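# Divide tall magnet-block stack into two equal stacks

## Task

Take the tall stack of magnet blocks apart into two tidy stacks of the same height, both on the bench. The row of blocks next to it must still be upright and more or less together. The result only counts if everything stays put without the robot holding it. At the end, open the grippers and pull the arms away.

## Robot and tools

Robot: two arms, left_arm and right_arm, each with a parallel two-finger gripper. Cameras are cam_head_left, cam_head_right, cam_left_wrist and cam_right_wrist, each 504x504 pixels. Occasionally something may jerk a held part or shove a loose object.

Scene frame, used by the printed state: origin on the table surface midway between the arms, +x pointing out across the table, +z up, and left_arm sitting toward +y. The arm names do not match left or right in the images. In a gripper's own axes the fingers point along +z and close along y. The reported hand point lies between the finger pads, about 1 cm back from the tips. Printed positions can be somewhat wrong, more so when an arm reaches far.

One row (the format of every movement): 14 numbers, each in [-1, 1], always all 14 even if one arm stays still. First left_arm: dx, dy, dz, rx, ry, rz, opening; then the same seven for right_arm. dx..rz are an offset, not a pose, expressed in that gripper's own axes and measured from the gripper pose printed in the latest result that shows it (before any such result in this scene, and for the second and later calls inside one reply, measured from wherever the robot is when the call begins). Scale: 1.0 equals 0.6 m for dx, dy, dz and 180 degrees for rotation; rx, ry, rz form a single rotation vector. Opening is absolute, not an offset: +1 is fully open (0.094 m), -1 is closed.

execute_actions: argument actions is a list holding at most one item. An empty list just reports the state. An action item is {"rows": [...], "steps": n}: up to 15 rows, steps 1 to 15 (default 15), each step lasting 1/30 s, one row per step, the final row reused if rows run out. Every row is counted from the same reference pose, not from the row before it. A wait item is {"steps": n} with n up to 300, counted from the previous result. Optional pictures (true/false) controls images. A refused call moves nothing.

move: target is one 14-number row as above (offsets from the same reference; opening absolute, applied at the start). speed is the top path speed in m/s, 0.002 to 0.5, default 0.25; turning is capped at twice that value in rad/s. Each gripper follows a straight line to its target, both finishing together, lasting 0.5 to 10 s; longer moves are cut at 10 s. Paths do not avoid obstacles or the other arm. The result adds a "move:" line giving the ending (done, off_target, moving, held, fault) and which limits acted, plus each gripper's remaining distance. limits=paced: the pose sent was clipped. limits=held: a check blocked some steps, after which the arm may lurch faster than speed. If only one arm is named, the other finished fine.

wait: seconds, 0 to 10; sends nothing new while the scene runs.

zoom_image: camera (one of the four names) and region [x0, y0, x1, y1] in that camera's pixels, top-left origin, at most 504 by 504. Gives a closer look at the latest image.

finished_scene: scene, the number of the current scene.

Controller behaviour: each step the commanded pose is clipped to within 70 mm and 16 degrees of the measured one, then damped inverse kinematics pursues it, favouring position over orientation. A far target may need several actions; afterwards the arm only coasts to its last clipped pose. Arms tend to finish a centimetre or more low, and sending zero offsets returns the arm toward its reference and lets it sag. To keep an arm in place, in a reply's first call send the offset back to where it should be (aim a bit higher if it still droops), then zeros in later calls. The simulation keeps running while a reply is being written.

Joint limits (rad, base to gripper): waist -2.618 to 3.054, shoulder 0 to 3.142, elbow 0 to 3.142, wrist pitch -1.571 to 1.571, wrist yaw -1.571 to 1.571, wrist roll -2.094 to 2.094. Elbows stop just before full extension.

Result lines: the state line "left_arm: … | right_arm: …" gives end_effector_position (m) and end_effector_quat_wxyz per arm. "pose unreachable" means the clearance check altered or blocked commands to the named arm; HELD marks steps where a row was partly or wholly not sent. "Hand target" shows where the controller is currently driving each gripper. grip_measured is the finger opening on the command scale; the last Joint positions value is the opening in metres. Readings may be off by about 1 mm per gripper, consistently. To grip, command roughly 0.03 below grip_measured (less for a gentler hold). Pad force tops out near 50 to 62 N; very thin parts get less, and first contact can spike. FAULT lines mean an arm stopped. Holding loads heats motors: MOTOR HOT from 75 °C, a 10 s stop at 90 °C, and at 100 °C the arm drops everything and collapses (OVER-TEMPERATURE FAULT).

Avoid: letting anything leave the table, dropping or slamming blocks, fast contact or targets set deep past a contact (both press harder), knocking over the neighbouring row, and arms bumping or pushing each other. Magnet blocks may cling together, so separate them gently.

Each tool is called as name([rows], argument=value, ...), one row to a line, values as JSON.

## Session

execute_actions(actions=[])

Scene clock: 0.00 s of 4600.00 s.
left_arm: end_effector_position=(+0.4330, +0.0306, +0.1291) grip_measured=+1.000 end_effector_quat_wxyz=(+0.573, -0.265, +0.771, -0.080) | right_arm: end_effector_position=(+0.5879, -0.2457, +0.1324) grip_measured=+1.000 end_effector_quat_wxyz=(+0.370, +0.268, +0.590, +0.666)
Joint positions: left_arm=[-0.748  1.879  1.024  0.305 -0.887 -0.914  0.094] | right_arm=[-0.311  2.389  1.159  1.454 -0.761  1.645  0.094]
Joint velocities: left_arm=[-0.007 -0.022  0.007  0.051 -0.066 -0.022  0.   ] | right_arm=[ 0.002 -0.002 -0.022  0.007  0.051  0.051  0.   ]
Hand target (left_arm): +0.433, +0.032, +0.132; +0.575, -0.265, +0.771, -0.075
Hand target (right_arm): +0.589, -0.246, +0.140; +0.378, +0.261, +0.588, +0.666

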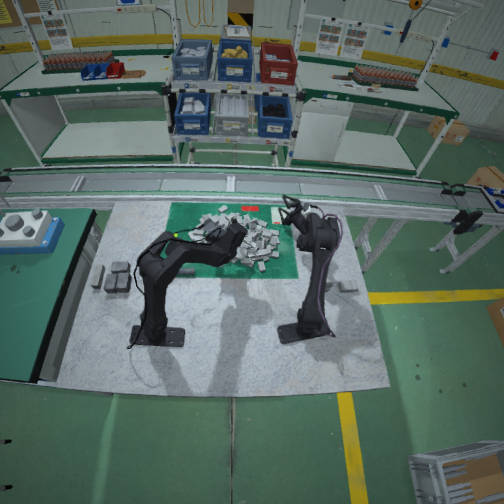

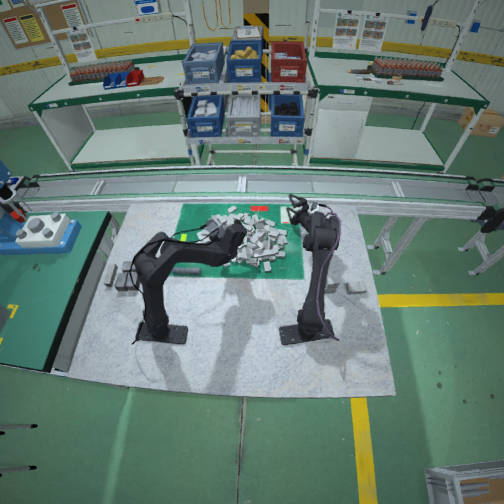

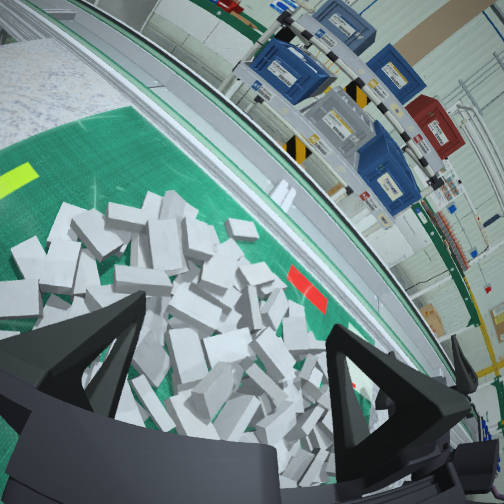

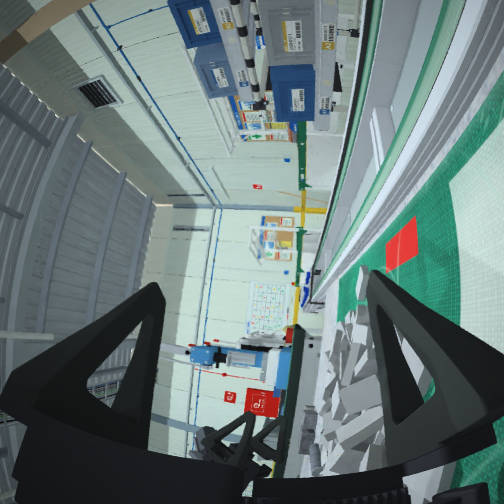

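move(target=[0.193,0.002,-0.394,0.53,0.13,0.3,0.3,0.217,0.186,-0.615,0.539,-0.154,0.168,0.5])

Scene clock: 16.80 s of 4600.00 s.
left_arm: end_effector_position=(+0.1910, -0.0626, +0.0942) grip_measured=+0.302 end_effector_quat_wxyz=(+0.398, +0.570, +0.597, -0.401) | right_arm: end_effector_position=(+0.2022, -0.3554, +0.1660) grip_measured=+0.502 end_effector_quat_wxyz=(+0.002, +0.706, +0.709, -0.001)
Joint positions: left_arm=[-0.665  1.524  0.444  0.541  0.788  0.373  0.061] | right_arm=[-0.522  1.24   1.184 -1.512  0.002  1.218  0.071]
Joint velocities: left_arm=[ 0.002 -0.002  0.007 -0.022  0.022  0.037  0.   ] | right_arm=[ 0.002 -0.017 -0.007  0.037 -0.066  0.037 -0.002]
Hand target (left_arm): +0.191, -0.069, +0.110; +0.411, +0.579, +0.576, -0.406
Hand target (right_arm): +0.203, -0.360, +0.173; +0.009, +0.713, +0.701, -0.004
Off the commanded pose (left_arm): 0.016 m, 2 deg.
Off the commanded pose (right_arm): 0.008 m, 0 deg.
After step 90, 9.20 s passed at rest.
move: off_target (left_arm)

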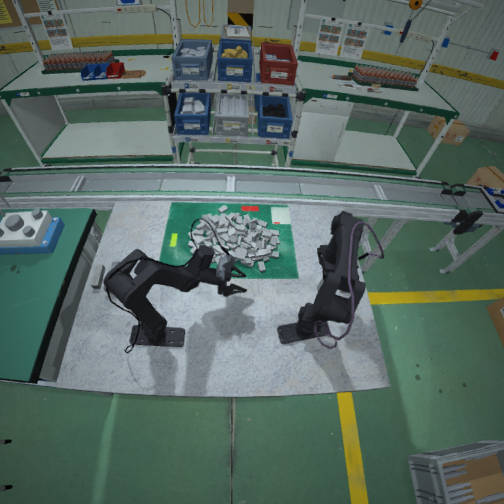

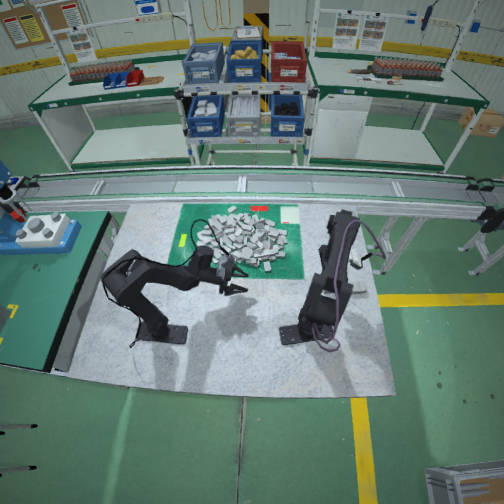

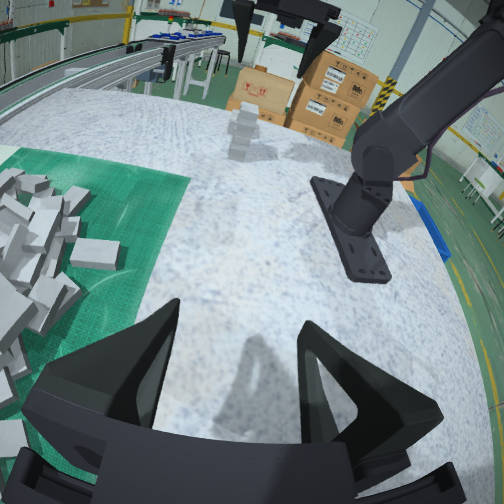

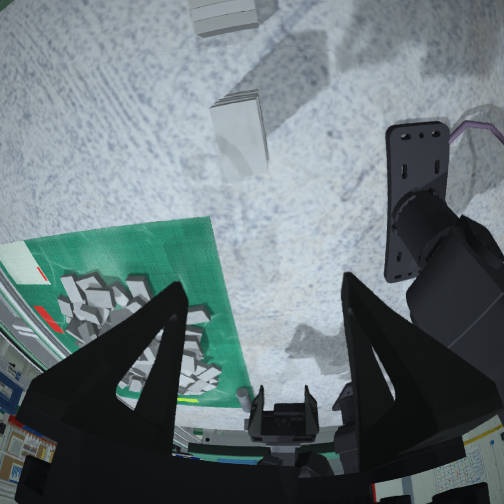

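move(target=[0,0.03,0.09,0,0,0,0.3,-0.065,0.033,0.09,0,0,-0.02,0.5])

zoom_image(camera="cam_left_wrist", region=[190,40,340,190])

Scene clock: 20.90 s of 4600.00 s.
left_arm: end_effector_position=(+0.2053, -0.1049, +0.0710) grip_measured=+0.302 end_effector_quat_wxyz=(+0.393, +0.570, +0.600, -0.401) | right_arm: end_effector_position=(+0.2234, -0.3916, +0.1151) grip_measured=+0.502 end_effector_quat_wxyz=(+0.003, +0.683, +0.730, -0.000)
Joint positions: left_arm=[-0.752  1.76   0.561  0.688  0.711  0.315  0.061] | right_arm=[-0.646  1.355  1.064 -1.274  0.002  1.032  0.071]
Joint velocities: left_arm=[ 0.007 -0.002  0.002 -0.022  0.022 -0.051 -0.   ] | right_arm=[ 0.002 -0.002 -0.012  0.007 -0.007 -0.051 -0.   ]
Hand target (left_arm): +0.209, -0.112, +0.075; +0.398, +0.570, +0.596, -0.402
Hand target (right_arm): +0.222, -0.394, +0.112; +0.002, +0.683, +0.730, -0.003
Off the commanded pose (left_arm): 0.009 m, 1 deg.
Off the commanded pose (right_arm): 0.004 m, 0 deg.
After step 90, 0.07 s passed at rest.
move: done

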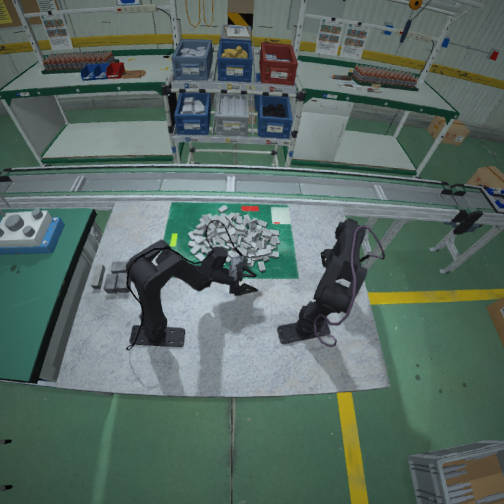

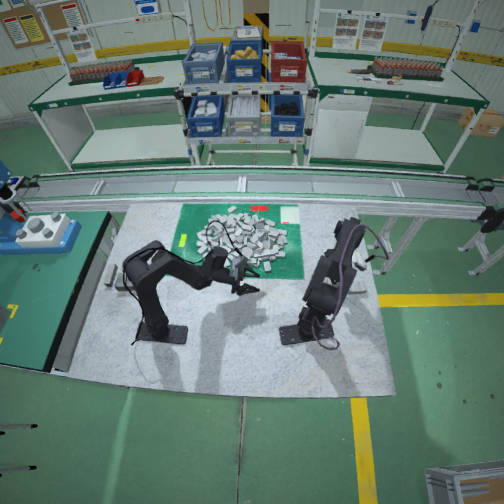

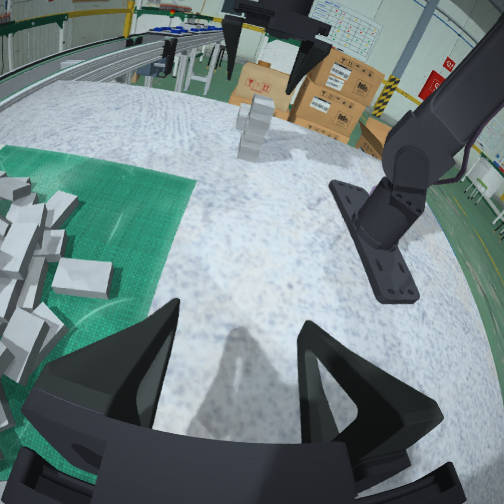

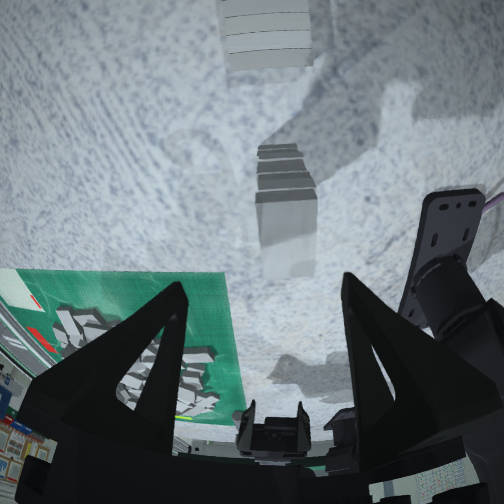

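Region (190, 40, 340, 190) of cam_left_wrist's 504x504 image, scaled by 3.360, with more detail than that image has.

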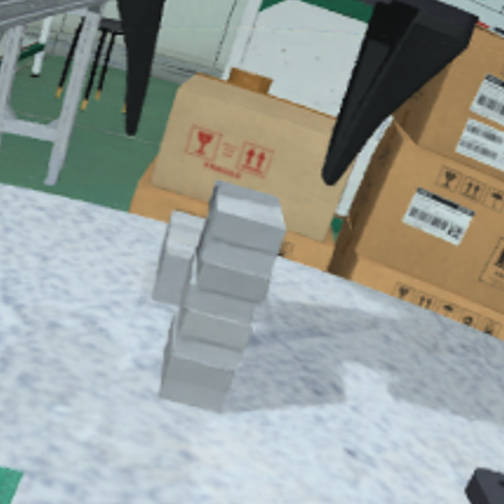

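move(target=[-0.02,0,0.1,0,0,0,0.3,-0.01,-0.02,0.098,0,0,0,0.6], speed=0.1)

zoom_image(camera="cam_left_wrist", region=[190,40,340,190])

Scene clock: 25.60 s of 4600.00 s.
left_arm: end_effector_position=(+0.2025, -0.1572, +0.0569) grip_measured=+0.302 end_effector_quat_wxyz=(+0.387, +0.571, +0.604, -0.400) | right_arm: end_effector_position=(+0.2139, -0.3969, +0.0614) grip_measured=+0.598 end_effector_quat_wxyz=(+0.008, +0.683, +0.730, +0.001)
Joint positions: left_arm=[-0.877  1.922  0.703  0.738  0.602  0.243  0.061] | right_arm=[-0.69   1.355  0.847 -1.047  0.002  0.988  0.075]
Joint velocities: left_arm=[ 0.007  0.012 -0.002  0.066 -0.022  0.066 -0.   ] | right_arm=[ 0.002  0.017 -0.002  0.007 -0.007  0.007 -0.001]
Hand target (left_arm): +0.206, -0.165, +0.060; +0.393, +0.569, +0.600, -0.401
Hand target (right_arm): +0.211, -0.398, +0.056; +0.003, +0.683, +0.730, -0.001
Off the commanded pose (left_arm): 0.009 m, 1 deg.
Off the commanded pose (right_arm): 0.006 m, 1 deg.
After step 90, 0.50 s passed at rest.
move: done

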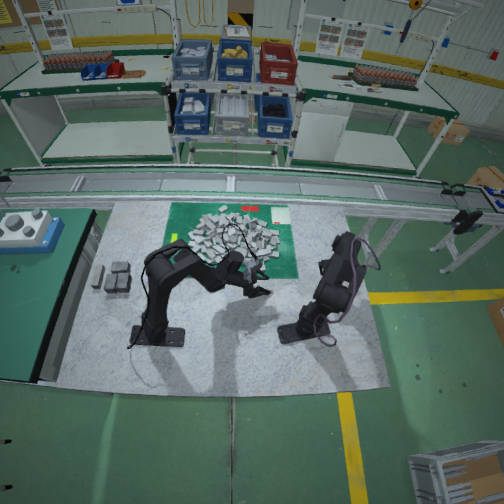

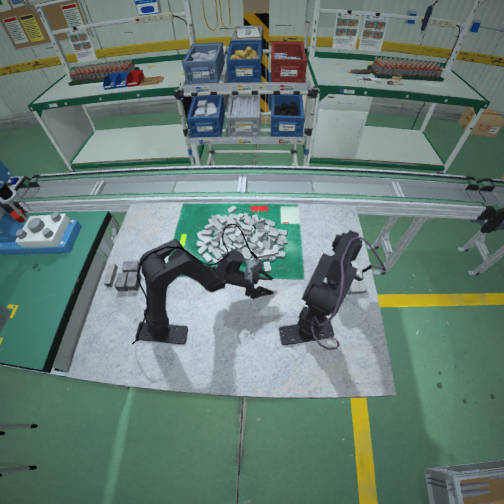

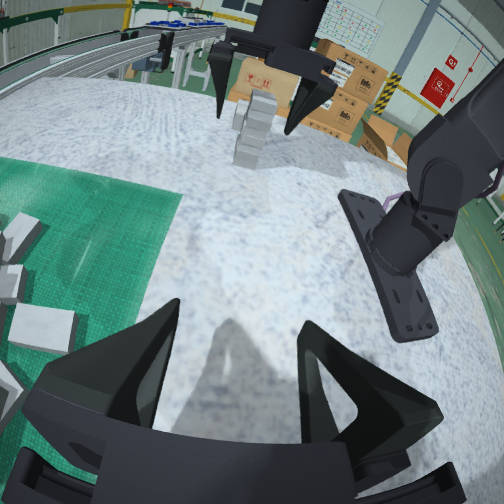

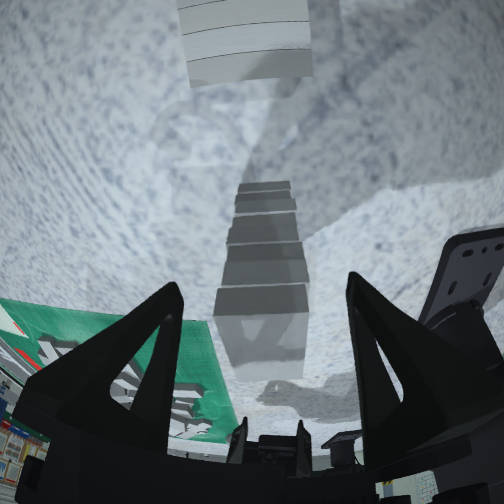

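Region (190, 40, 340, 190) of cam_left_wrist's 504x504 image, scaled by 3.360, with more detail than that image has.

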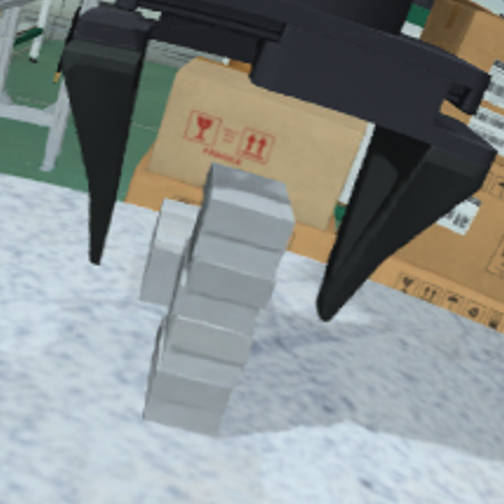

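move(target=[0,0,0,0,0,0,0.3,-0.012,-0.008,0.013,0.002,0.002,0,-0.15], speed=0.04)

zoom_image(camera="cam_left_wrist", region=[205,75,305,175])

zoom_image(camera="cam_right_wrist", region=[160,170,380,390])

Scene clock: 32.97 s of 4600.00 s.
left_arm: end_effector_position=(+0.2026, -0.1572, +0.0568) grip_measured=+0.302 end_effector_quat_wxyz=(+0.387, +0.571, +0.604, -0.400) | right_arm: end_effector_position=(+0.2133, -0.4043, +0.0595) grip_measured=-0.148 end_effector_quat_wxyz=(+0.010, +0.684, +0.729, +0.001)
Joint positions: left_arm=[-0.877  1.922  0.703  0.738  0.601  0.242  0.061] | right_arm=[-0.721  1.365  0.847 -1.032  0.002  0.959  0.04 ]
Joint velocities: left_arm=[ 0.007  0.002  0.012 -0.037 -0.007  0.051 -0.001] | right_arm=[-0.007  0.022 -0.007  0.037  0.007  0.007  0.001]
Hand target (left_arm): +0.202, -0.157, +0.057; +0.387, +0.571, +0.604, -0.400
Hand target (right_arm): +0.209, -0.405, +0.054; +0.004, +0.683, +0.730, +0.000
Off the commanded pose (left_arm): 0.000 m, 0 deg.
Off the commanded pose (right_arm): 0.007 m, 1 deg.
After step 90, 3.63 s passed at rest.
move: done

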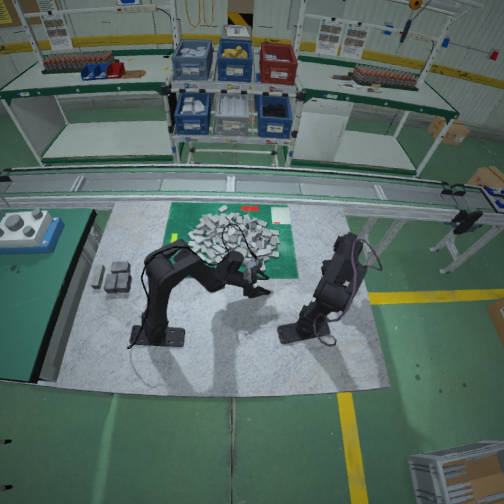

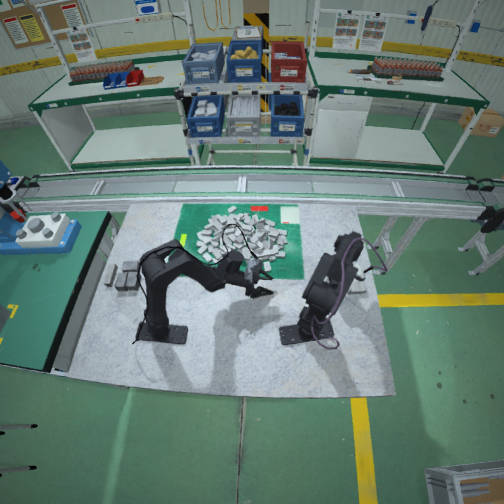

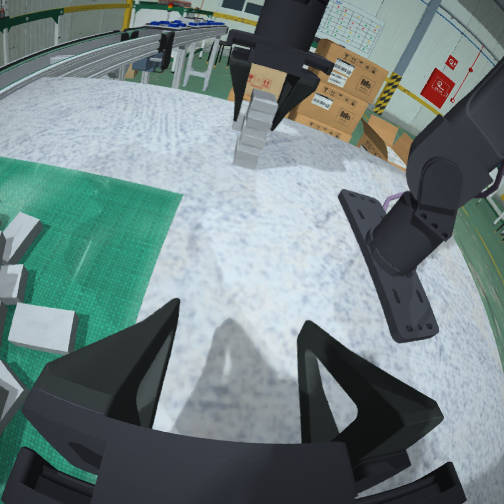

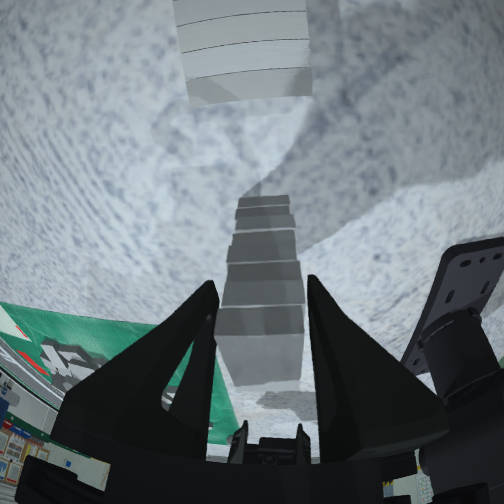

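Region (205, 75, 305, 175) of cam_left_wrist's 504x504 image, scaled by 5.040, with more detail than that image has.

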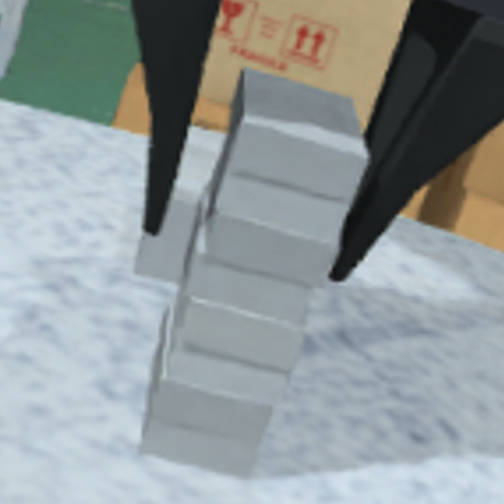

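Region (160, 170, 380, 390) of cam_right_wrist's 504x504 image, scaled by 2.291, with more detail than that image has.

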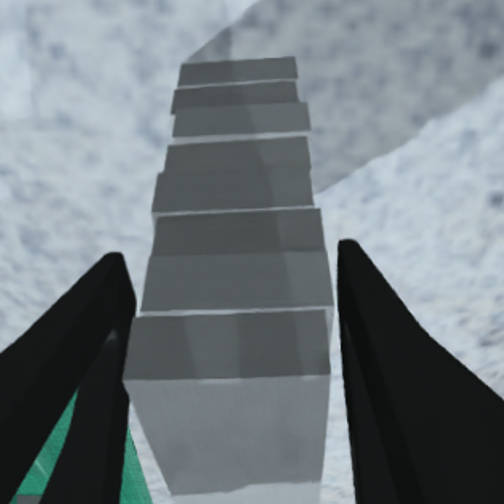

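move(target=[0,0,0,0,0,0,0.3,0.007,-0.01,0.014,0.007,0.005,0,-0.15], speed=0.03)

execute_actions([
  {"rows":[[0,0,0,0,0,0,0.3,0,0,0,0,0,0,-0.25],[0,0,0,0,0,0,0.3,0,0,0,0,0,0,-0.3],[0,0,0,0,0,0,0.3,0,0,0,0,0,0,-0.34],[0,0,0,0,0,0,0.3,0,0,0,0,0,0,-0.38],[0,0,0,0,0,0,0.3,0,0,0,0,0,0,-0.42],[0,0,0,0,0,0,0.3,0,0,0,0,0,0,-0.46],[0,0,0,0,0,0,0.3,0,0,0,0,0,0,-0.54]],"steps":13},
])

zoom_image(camera="cam_left_wrist", region=[205,75,305,175])

Scene clock: 43.53 s of 4600.00 s.
left_arm: end_effector_position=(+0.2026, -0.1572, +0.0568) grip_measured=+0.302 end_effector_quat_wxyz=(+0.387, +0.571, +0.604, -0.400) | right_arm: end_effector_position=(+0.2098, -0.4021, +0.0558) grip_measured=-0.148 end_effector_quat_wxyz=(+0.004, +0.683, +0.730, +0.000)
Joint positions: left_arm=[-0.877  1.922  0.703  0.738  0.601  0.242  0.061] | right_arm=[-0.721  1.365  0.832 -1.029  0.002  0.956  0.04 ]
Joint velocities: left_arm=[-0.012  0.007 -0.007  0.007 -0.007 -0.007 -0.   ] | right_arm=[ 0.017 -0.002 -0.007 -0.007 -0.022  0.037 -0.   ]
Hand target (left_arm): +0.203, -0.157, +0.057; +0.387, +0.571, +0.604, -0.400
Hand target (right_arm): +0.207, -0.401, +0.051; -0.003, +0.684, +0.729, -0.002
Off the commanded pose (left_arm): 0.000 m, 0 deg.
Off the commanded pose (right_arm): 0.006 m, 1 deg.
After step 90, 6.77 s passed at rest.
move: done

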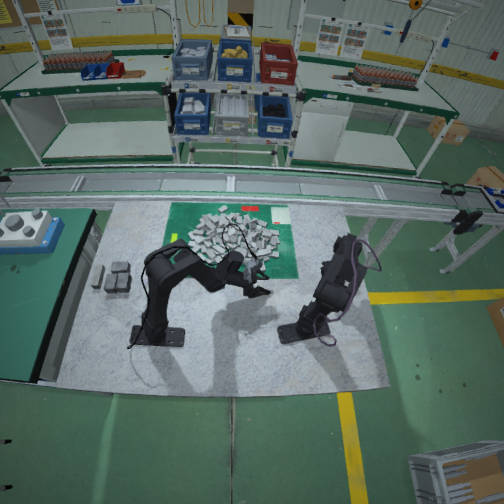

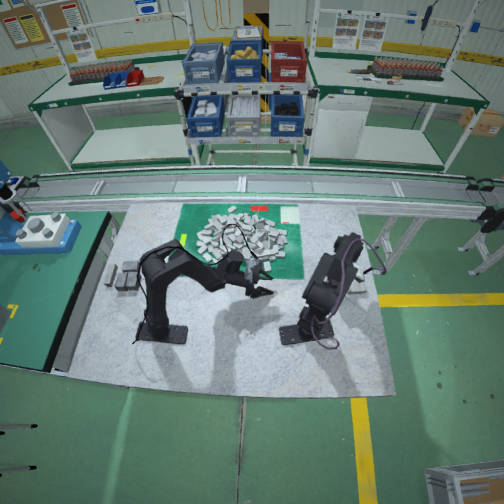

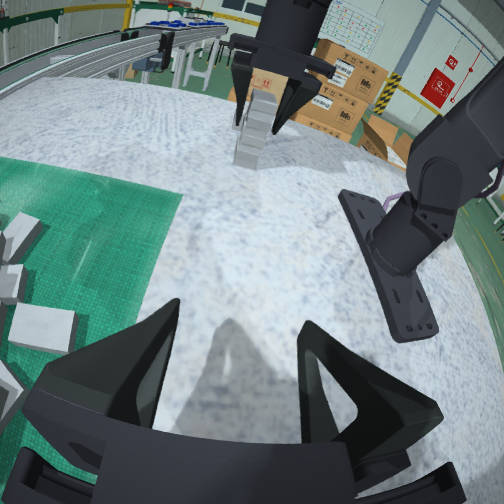

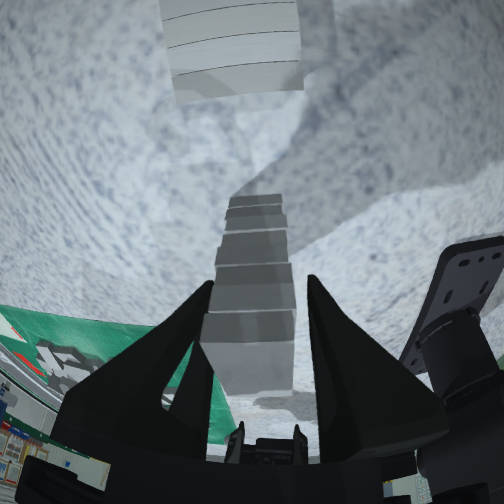

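Scene clock: 43.97 s of 4600.00 s.
left_arm: end_effector_position=(+0.2026, -0.1572, +0.0568) grip_measured=+0.302 end_effector_quat_wxyz=(+0.387, +0.571, +0.604, -0.400) | right_arm: end_effector_position=(+0.2107, -0.4019, +0.0558) grip_measured=-0.457 end_effector_quat_wxyz=(+0.005, +0.683, +0.730, +0.002)
Joint positions: left_arm=[-0.877  1.922  0.703  0.738  0.601  0.242  0.061] | right_arm=[-0.721  1.365  0.832 -1.026 -0.002  0.956  0.026]
Joint velocities: left_arm=[ 0.002  0.002 -0.002  0.022 -0.051  0.037 -0.   ] | right_arm=[-0.002  0.002 -0.012 -0.007 -0.081  0.051 -0.   ]
Hand target (left_arm): +0.203, -0.157, +0.057; +0.387, +0.571, +0.604, -0.400
Hand target (right_arm): +0.210, -0.402, +0.056; +0.004, +0.683, +0.730, +0.000
Off the commanded pose (left_arm): 0.000 m, 0 deg.
Off the commanded pose (right_arm): 0.001 m, 0 deg.
Steps of this call (steps 1 to 13: all 13 steps of this action). Readings (end_effector_position):
1: left_arm (+0.2026, -0.1572, +0.0568) | right_arm (+0.2098, -0.4021, +0.0558)
2: left_arm (+0.2026, -0.1572, +0.0568) | right_arm (+0.2098, -0.4021, +0.0558)
4: left_arm (+0.2026, -0.1572, +0.0568) | right_arm (+0.2100, -0.4021, +0.0558)
8: left_arm (+0.2026, -0.1572, +0.0568) | right_arm (+0.2107, -0.4019, +0.0558)
13: the state above

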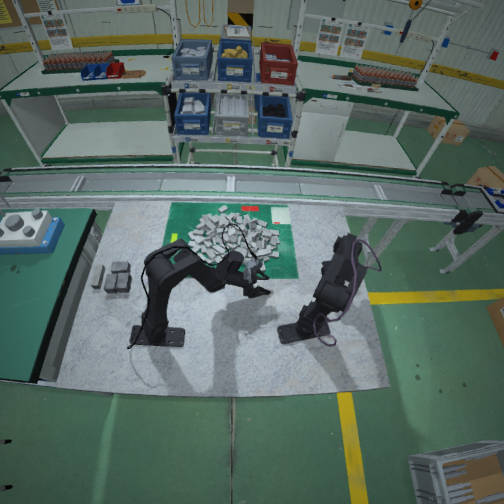

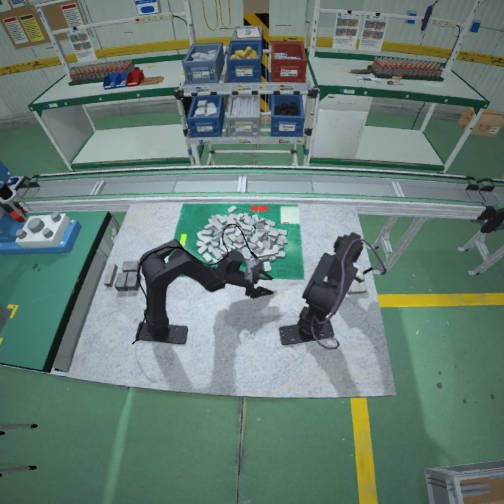

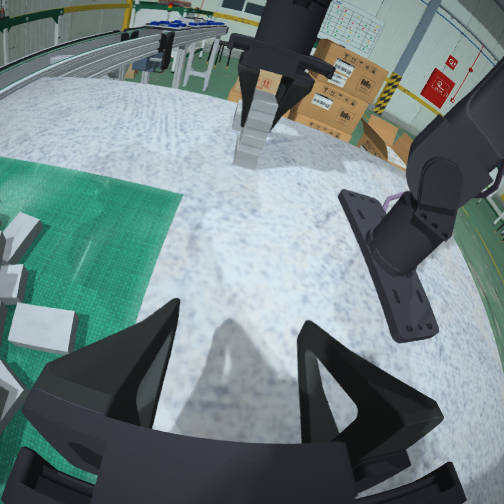

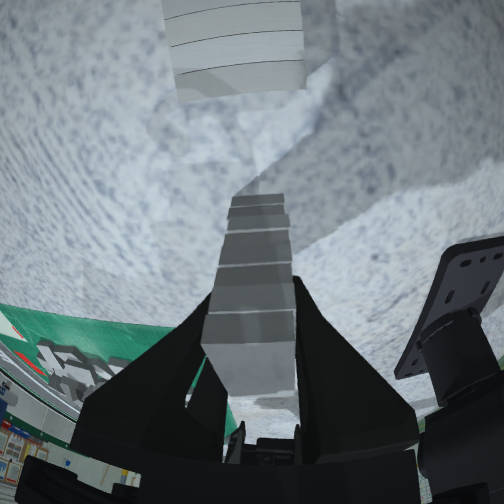

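Region (205, 75, 305, 175) of cam_left_wrist's 504x504 image, scaled by 5.040, with more detail than that image has.

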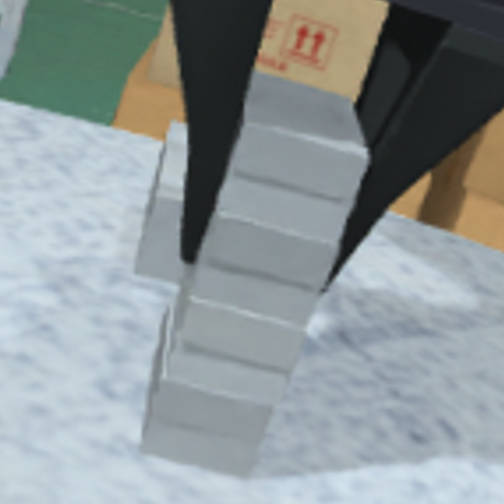

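move(target=[0,0,0,0,0,0,0.3,-0.009,0.014,-0.04,-0.011,-0.007,0,-0.54], speed=0.04)

zoom_image(camera="cam_left_wrist", region=[205,75,305,175])

Scene clock: 48.00 s of 4600.00 s.
left_arm: end_effector_position=(+0.2026, -0.1572, +0.0568) grip_measured=+0.302 end_effector_quat_wxyz=(+0.387, +0.571, +0.604, -0.400) | right_arm: end_effector_position=(+0.2120, -0.4026, +0.0644) grip_measured=-0.457 end_effector_quat_wxyz=(+0.003, +0.683, +0.730, +0.002)
Joint positions: left_arm=[-0.877  1.922  0.703  0.738  0.601  0.242  0.061] | right_arm=[-0.721  1.365  0.868 -1.066 -0.003  0.956  0.026]
Joint velocities: left_arm=[ 0.007 -0.017 -0.002 -0.007 -0.066 -0.007 -0.001] | right_arm=[ 0.017 -0.002 -0.002 -0.095 -0.051 -0.051 -0.   ]
Hand target (left_arm): +0.203, -0.157, +0.057; +0.387, +0.571, +0.604, -0.400
Hand target (right_arm): +0.219, -0.407, +0.080; +0.025, +0.683, +0.730, +0.008
Off the commanded pose (left_arm): 0.000 m, 0 deg.
Off the commanded pose (right_arm): 0.018 m, 3 deg.
After step 90, 0.10 s passed at rest.
move: off_target (right_arm)

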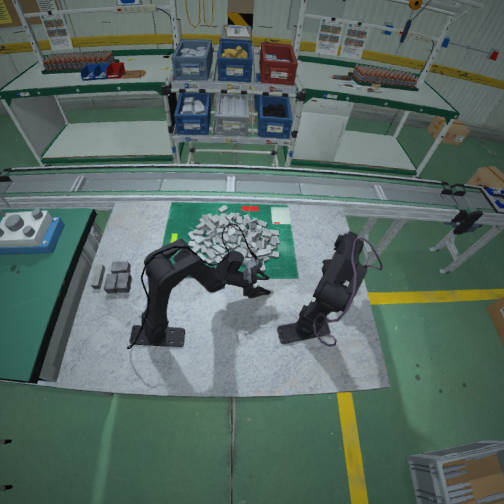

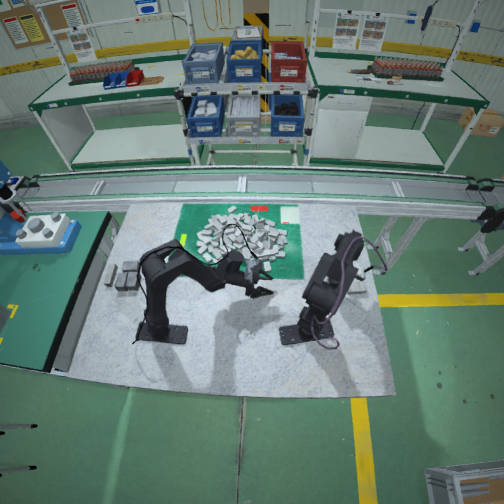

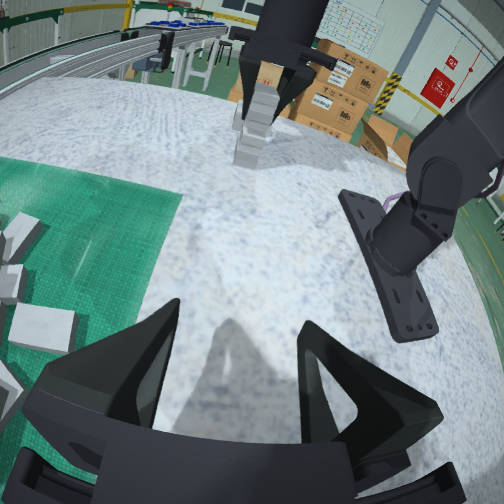

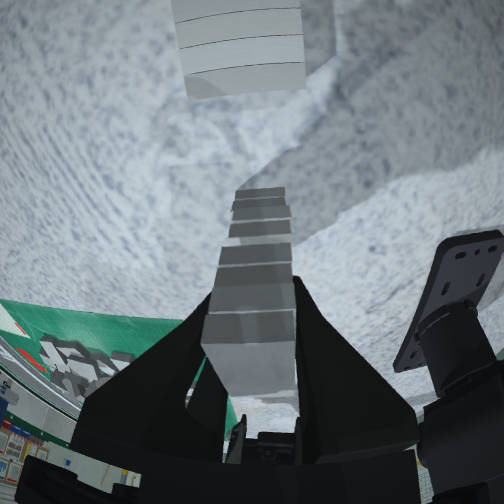

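Region (205, 75, 305, 175) of cam_left_wrist's 504x504 image, scaled by 5.040, with more detail than that image has.

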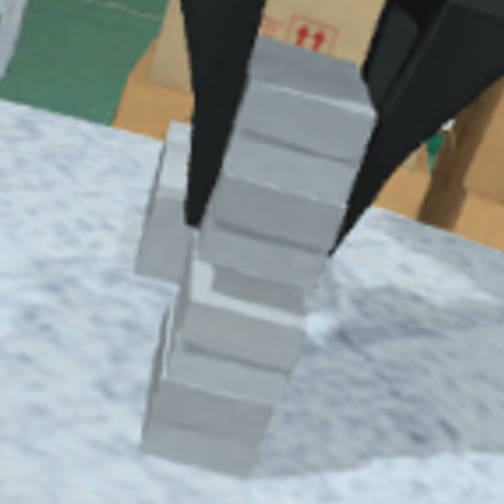

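Four lifted.

move(target=[0,0,-0.14,0,0,0,0.3,0.18,-0.025,-0.05,-0.003,0,0,-0.54], speed=0.1)

move(target=[0,0,0,0,0,0,0.3,0,0,0.1,0,0,0,-0.54], speed=0.07)

Scene clock: 52.90 s of 4600.00 s.
left_arm: end_effector_position=(+0.2075, -0.0851, +0.0869) grip_measured=+0.302 end_effector_quat_wxyz=(+0.389, +0.568, +0.607, -0.396) | right_arm: end_effector_position=(+0.1916, -0.2952, +0.0901) grip_measured=-0.457 end_effector_quat_wxyz=(-0.003, +0.682, +0.731, +0.011)
Joint positions: left_arm=[-0.698  1.639  0.546  0.545  0.746  0.352  0.061] | right_arm=[-0.214  1.13   0.815 -1.247 -0.021  1.462  0.026]
Joint velocities: left_arm=[ 0.012 -0.007 -0.002 -0.007  0.007  0.022  0.001] | right_arm=[-0.027  0.007 -0.007  0.066 -0.007 -0.007  0.   ]
Hand target (left_arm): +0.203, -0.080, +0.088; +0.387, +0.571, +0.604, -0.399
Hand target (right_arm): +0.189, -0.295, +0.095; +0.003, +0.683, +0.730, +0.013
Off the commanded pose (left_arm): 0.008 m, 1 deg.
Off the commanded pose (right_arm): 0.004 m, 1 deg.
After step 90, 0.20 s passed at rest.
move: done

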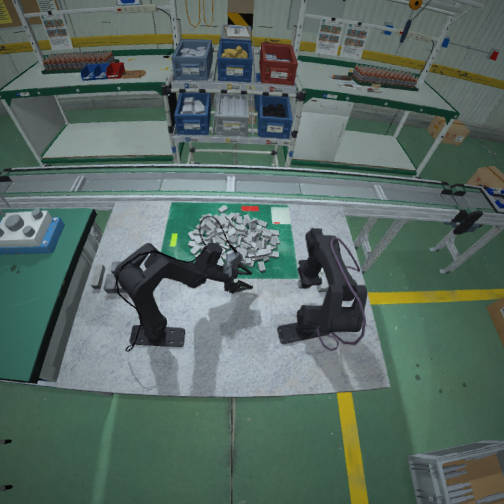

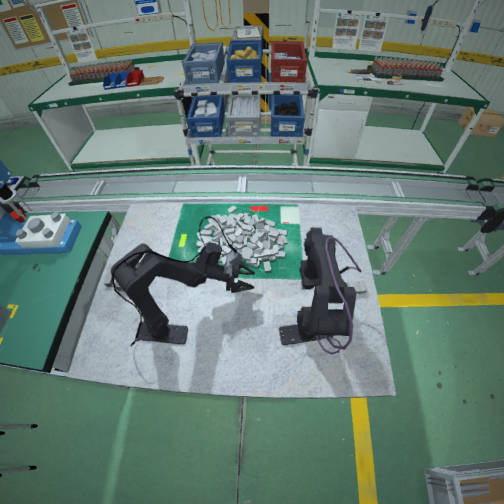

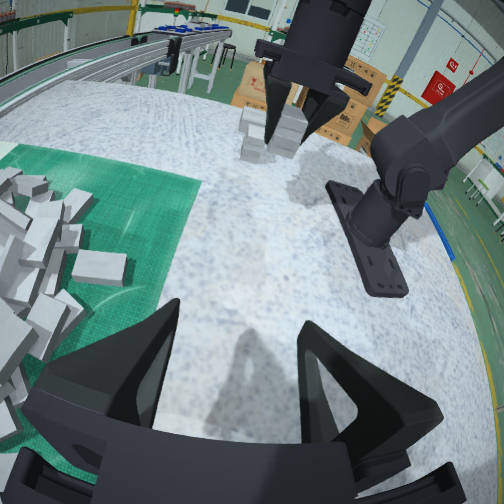

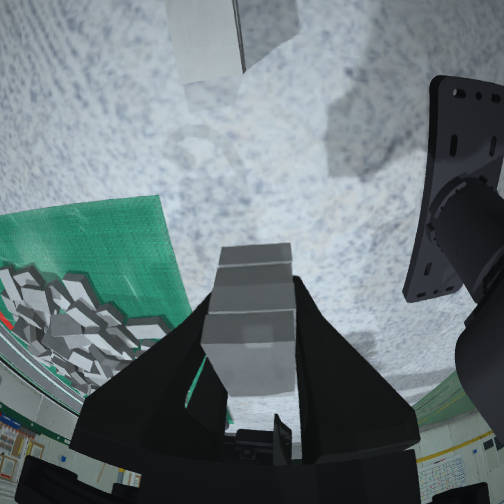

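Scene clock: 54.30 s of 4600.00 s.
left_arm: end_effector_position=(+0.2074, -0.0851, +0.0869) grip_measured=+0.302 end_effector_quat_wxyz=(+0.389, +0.568, +0.607, -0.396) | right_arm: end_effector_position=(+0.1908, -0.2952, +0.0313) grip_measured=-0.457 end_effector_quat_wxyz=(-0.003, +0.682, +0.731, +0.011)
Joint positions: left_arm=[-0.698  1.639  0.546  0.544  0.746  0.352  0.061] | right_arm=[-0.214  1.183  0.606 -0.984 -0.021  1.462  0.026]
Joint velocities: left_arm=[ 0.012 -0.012  0.007 -0.066 -0.037 -0.037  0.001] | right_arm=[ 0.002 -0.002 -0.012  0.037 -0.037 -0.037 -0.001]
Hand target (left_arm): +0.207, -0.085, +0.087; +0.389, +0.568, +0.607, -0.396
Hand target (right_arm): +0.191, -0.294, +0.030; -0.003, +0.682, +0.731, +0.011
Off the commanded pose (left_arm): 0.000 m, 0 deg.
Off the commanded pose (right_arm): 0.002 m, 0 deg.
move: done

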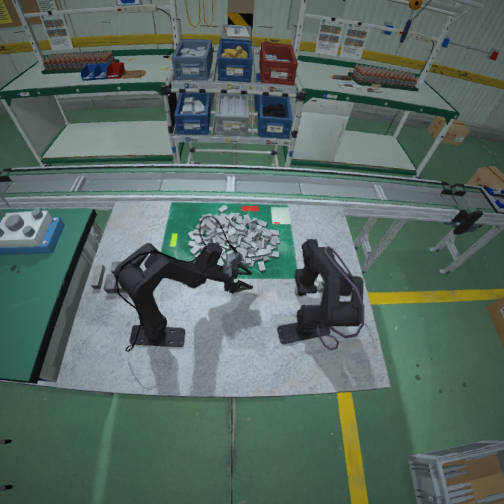

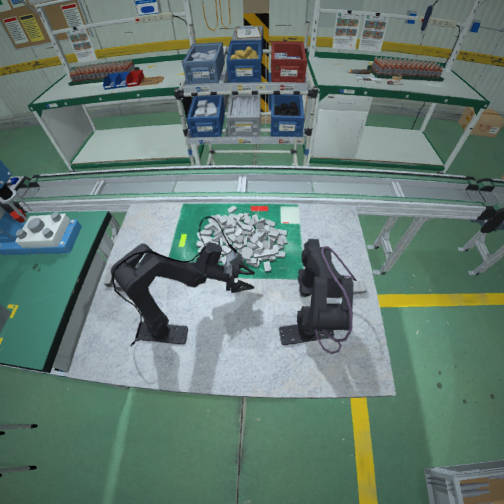

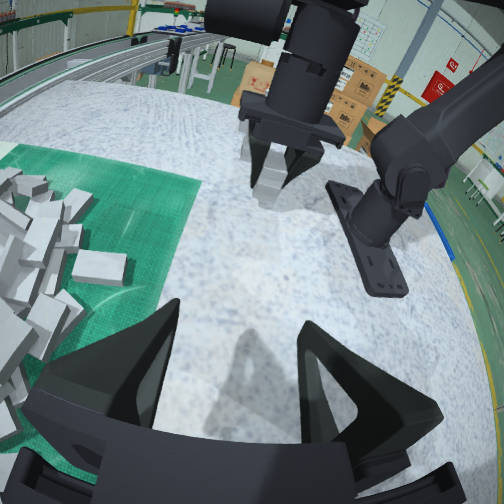

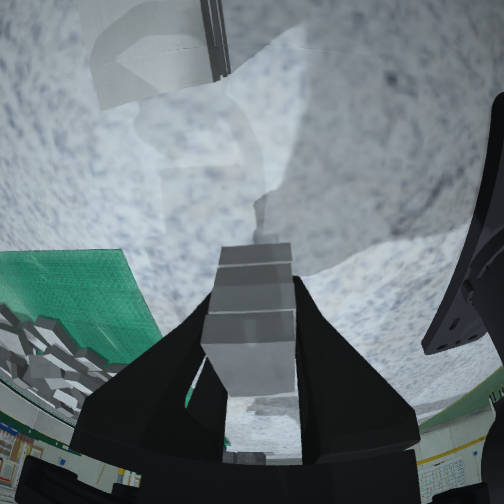

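move(target=[0,0,0,0,0,0,0.3,-0.008,0,0.036,0,-0.009,0,-0.54], speed=0.025)

execute_actions([
  {"rows":[[0,0,0,0,0,0,0.3,0,0,0,0,0,0,-0.43],[0,0,0,0,0,0,0.3,0,0,0,0,0,0,-0.43],[0,0,0,0,0,0,0.3,0,0,0,0,0,0,-0.39],[0,0,0,0,0,0,0.3,0,0,0,0,0,0,0.45]],"steps":12},
], pictures=false)

move(target=[0,0,0,0,0,0,0.3,0,0,0,0,0,-0.503,0.45], speed=0.5)

Scene clock: 65.63 s of 4600.00 s.
left_arm: end_effector_position=(+0.2074, -0.0851, +0.0869) grip_measured=+0.302 end_effector_quat_wxyz=(+0.389, +0.568, +0.607, -0.396) | right_arm: end_effector_position=(+0.1899, -0.2974, +0.0130) grip_measured=-0.457 end_effector_quat_wxyz=(+0.000, +0.682, +0.731, +0.006)
Joint positions: left_arm=[-0.698  1.639  0.546  0.544  0.746  0.352  0.061] | right_arm=[-0.214  1.215  0.547 -0.894 -0.009  1.462  0.026]
Joint velocities: left_arm=[ 0.012 -0.007 -0.017 -0.081 -0.037 -0.066  0.   ] | right_arm=[ 0.022 -0.007  0.017  0.007 -0.037  0.007 -0.002]
Hand target (left_arm): +0.207, -0.085, +0.087; +0.389, +0.568, +0.607, -0.396
Hand target (right_arm): +0.191, -0.299, +0.010; +0.007, +0.682, +0.731, +0.002
Off the commanded pose (left_arm): 0.000 m, 0 deg.
Off the commanded pose (right_arm): 0.004 m, 1 deg.
After step 90, 7.23 s passed at rest.
move: done

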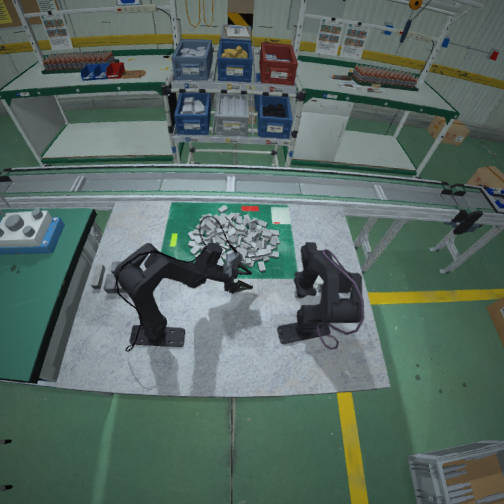

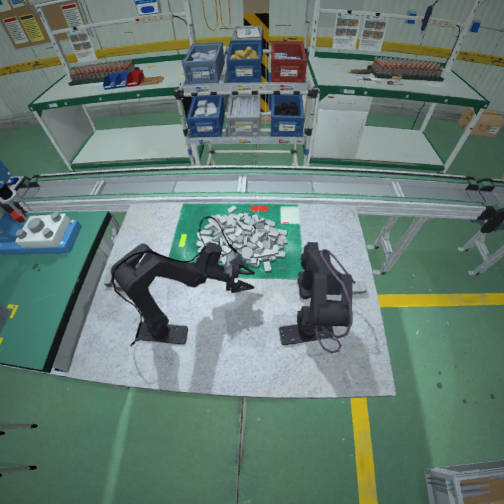

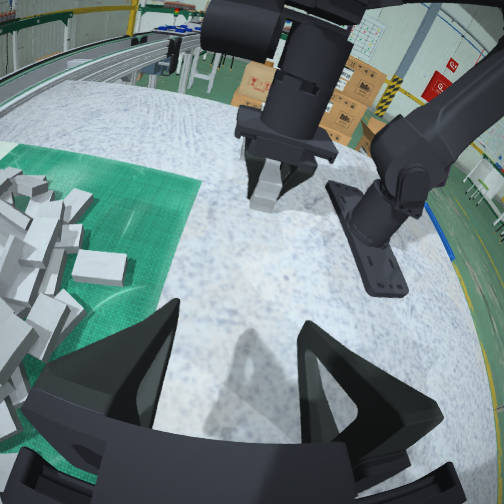

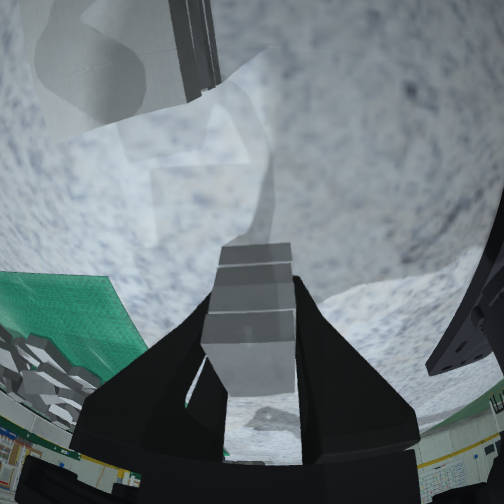

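Scene clock: 66.03 s of 4600.00 s.
left_arm: end_effector_position=(+0.2074, -0.0851, +0.0869) grip_measured=+0.302 end_effector_quat_wxyz=(+0.389, +0.568, +0.607, -0.396) | right_arm: end_effector_position=(+0.1899, -0.2973, +0.0130) grip_measured=+0.448 end_effector_quat_wxyz=(+0.000, +0.682, +0.731, +0.006)
Joint positions: left_arm=[-0.698  1.639  0.546  0.544  0.746  0.352  0.061] | right_arm=[-0.214  1.215  0.547 -0.894 -0.009  1.462  0.068]
Joint velocities: left_arm=[-0.032  0.012  0.002 -0.066 -0.081 -0.037  0.001] | right_arm=[-0.007  0.022 -0.002 -0.007  0.007 -0.095  0.   ]
Hand target (left_arm): +0.207, -0.085, +0.087; +0.389, +0.568, +0.607, -0.396
Hand target (right_arm): +0.190, -0.297, +0.013; +0.000, +0.682, +0.731, +0.006
Off the commanded pose (left_arm): 0.000 m, 0 deg.
Off the commanded pose (right_arm): 0.000 m, 0 deg.
Steps of this call (steps 1 to 12: all 12 steps of this action). Readings (end_effector_position):
1: left_arm (+0.2074, -0.0851, +0.0869) | right_arm (+0.1899, -0.2973, +0.0130)
2: left_arm (+0.2074, -0.0851, +0.0869) | right_arm (+0.1899, -0.2973, +0.0130)
4: left_arm (+0.2074, -0.0851, +0.0869) | right_arm (+0.1899, -0.2973, +0.0130)
8: left_arm (+0.2074, -0.0851, +0.0869) | right_arm (+0.1899, -0.2973, +0.0130)
12: the state above

Scene clock: 68.63 s of 4600.00 s.
left_arm: end_effector_position=(+0.2074, -0.0851, +0.0869) grip_measured=+0.302 end_effector_quat_wxyz=(+0.389, +0.568, +0.607, -0.396) | right_arm: end_effector_position=(+0.1899, -0.2976, +0.0130) grip_measured=+0.449 end_effector_quat_wxyz=(+0.004, -0.035, +0.999, +0.002)
Joint positions: left_arm=[-0.698  1.639  0.546  0.544  0.746  0.352  0.061] | right_arm=[-0.209  1.215  0.547 -0.894 -0.004 -0.105  0.068]
Joint velocities: left_arm=[-0.007 -0.007  0.007  0.007  0.037 -0.037  0.001] | right_arm=[-0.017 -0.002  0.007 -0.007 -0.037  0.037  0.001]
Hand target (left_arm): +0.207, -0.085, +0.087; +0.389, +0.568, +0.607, -0.396
Hand target (right_arm): +0.190, -0.297, +0.013; +0.005, -0.039, +0.999, +0.004
Off the commanded pose (left_arm): 0.000 m, 0 deg.
Off the commanded pose (right_arm): 0.000 m, 1 deg.
move: done

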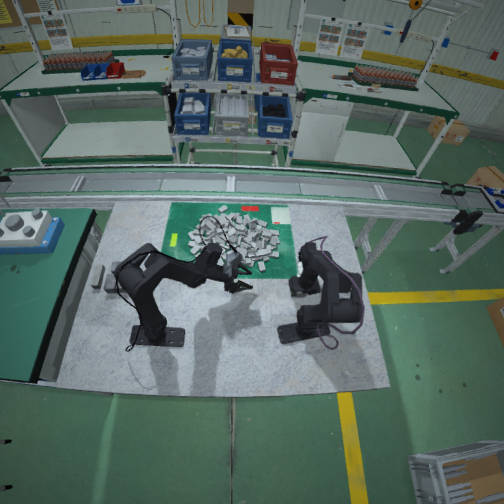

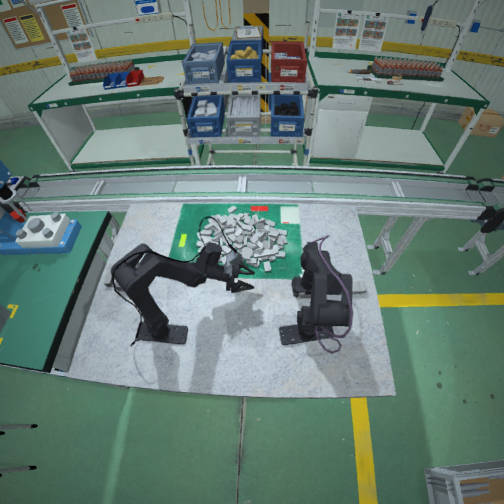

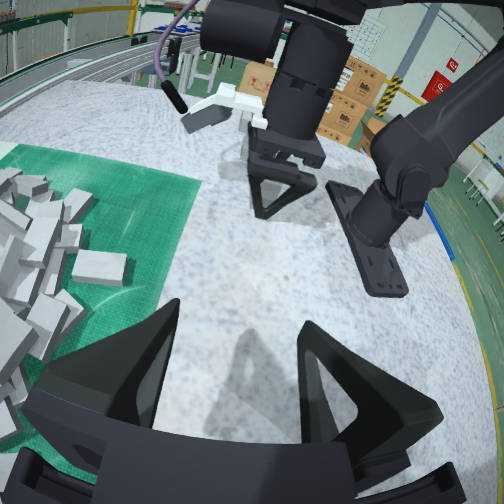

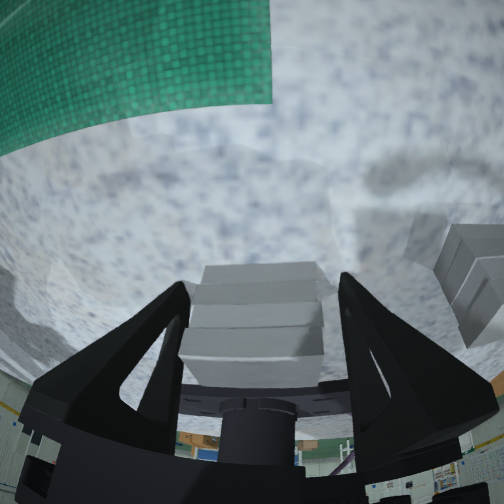

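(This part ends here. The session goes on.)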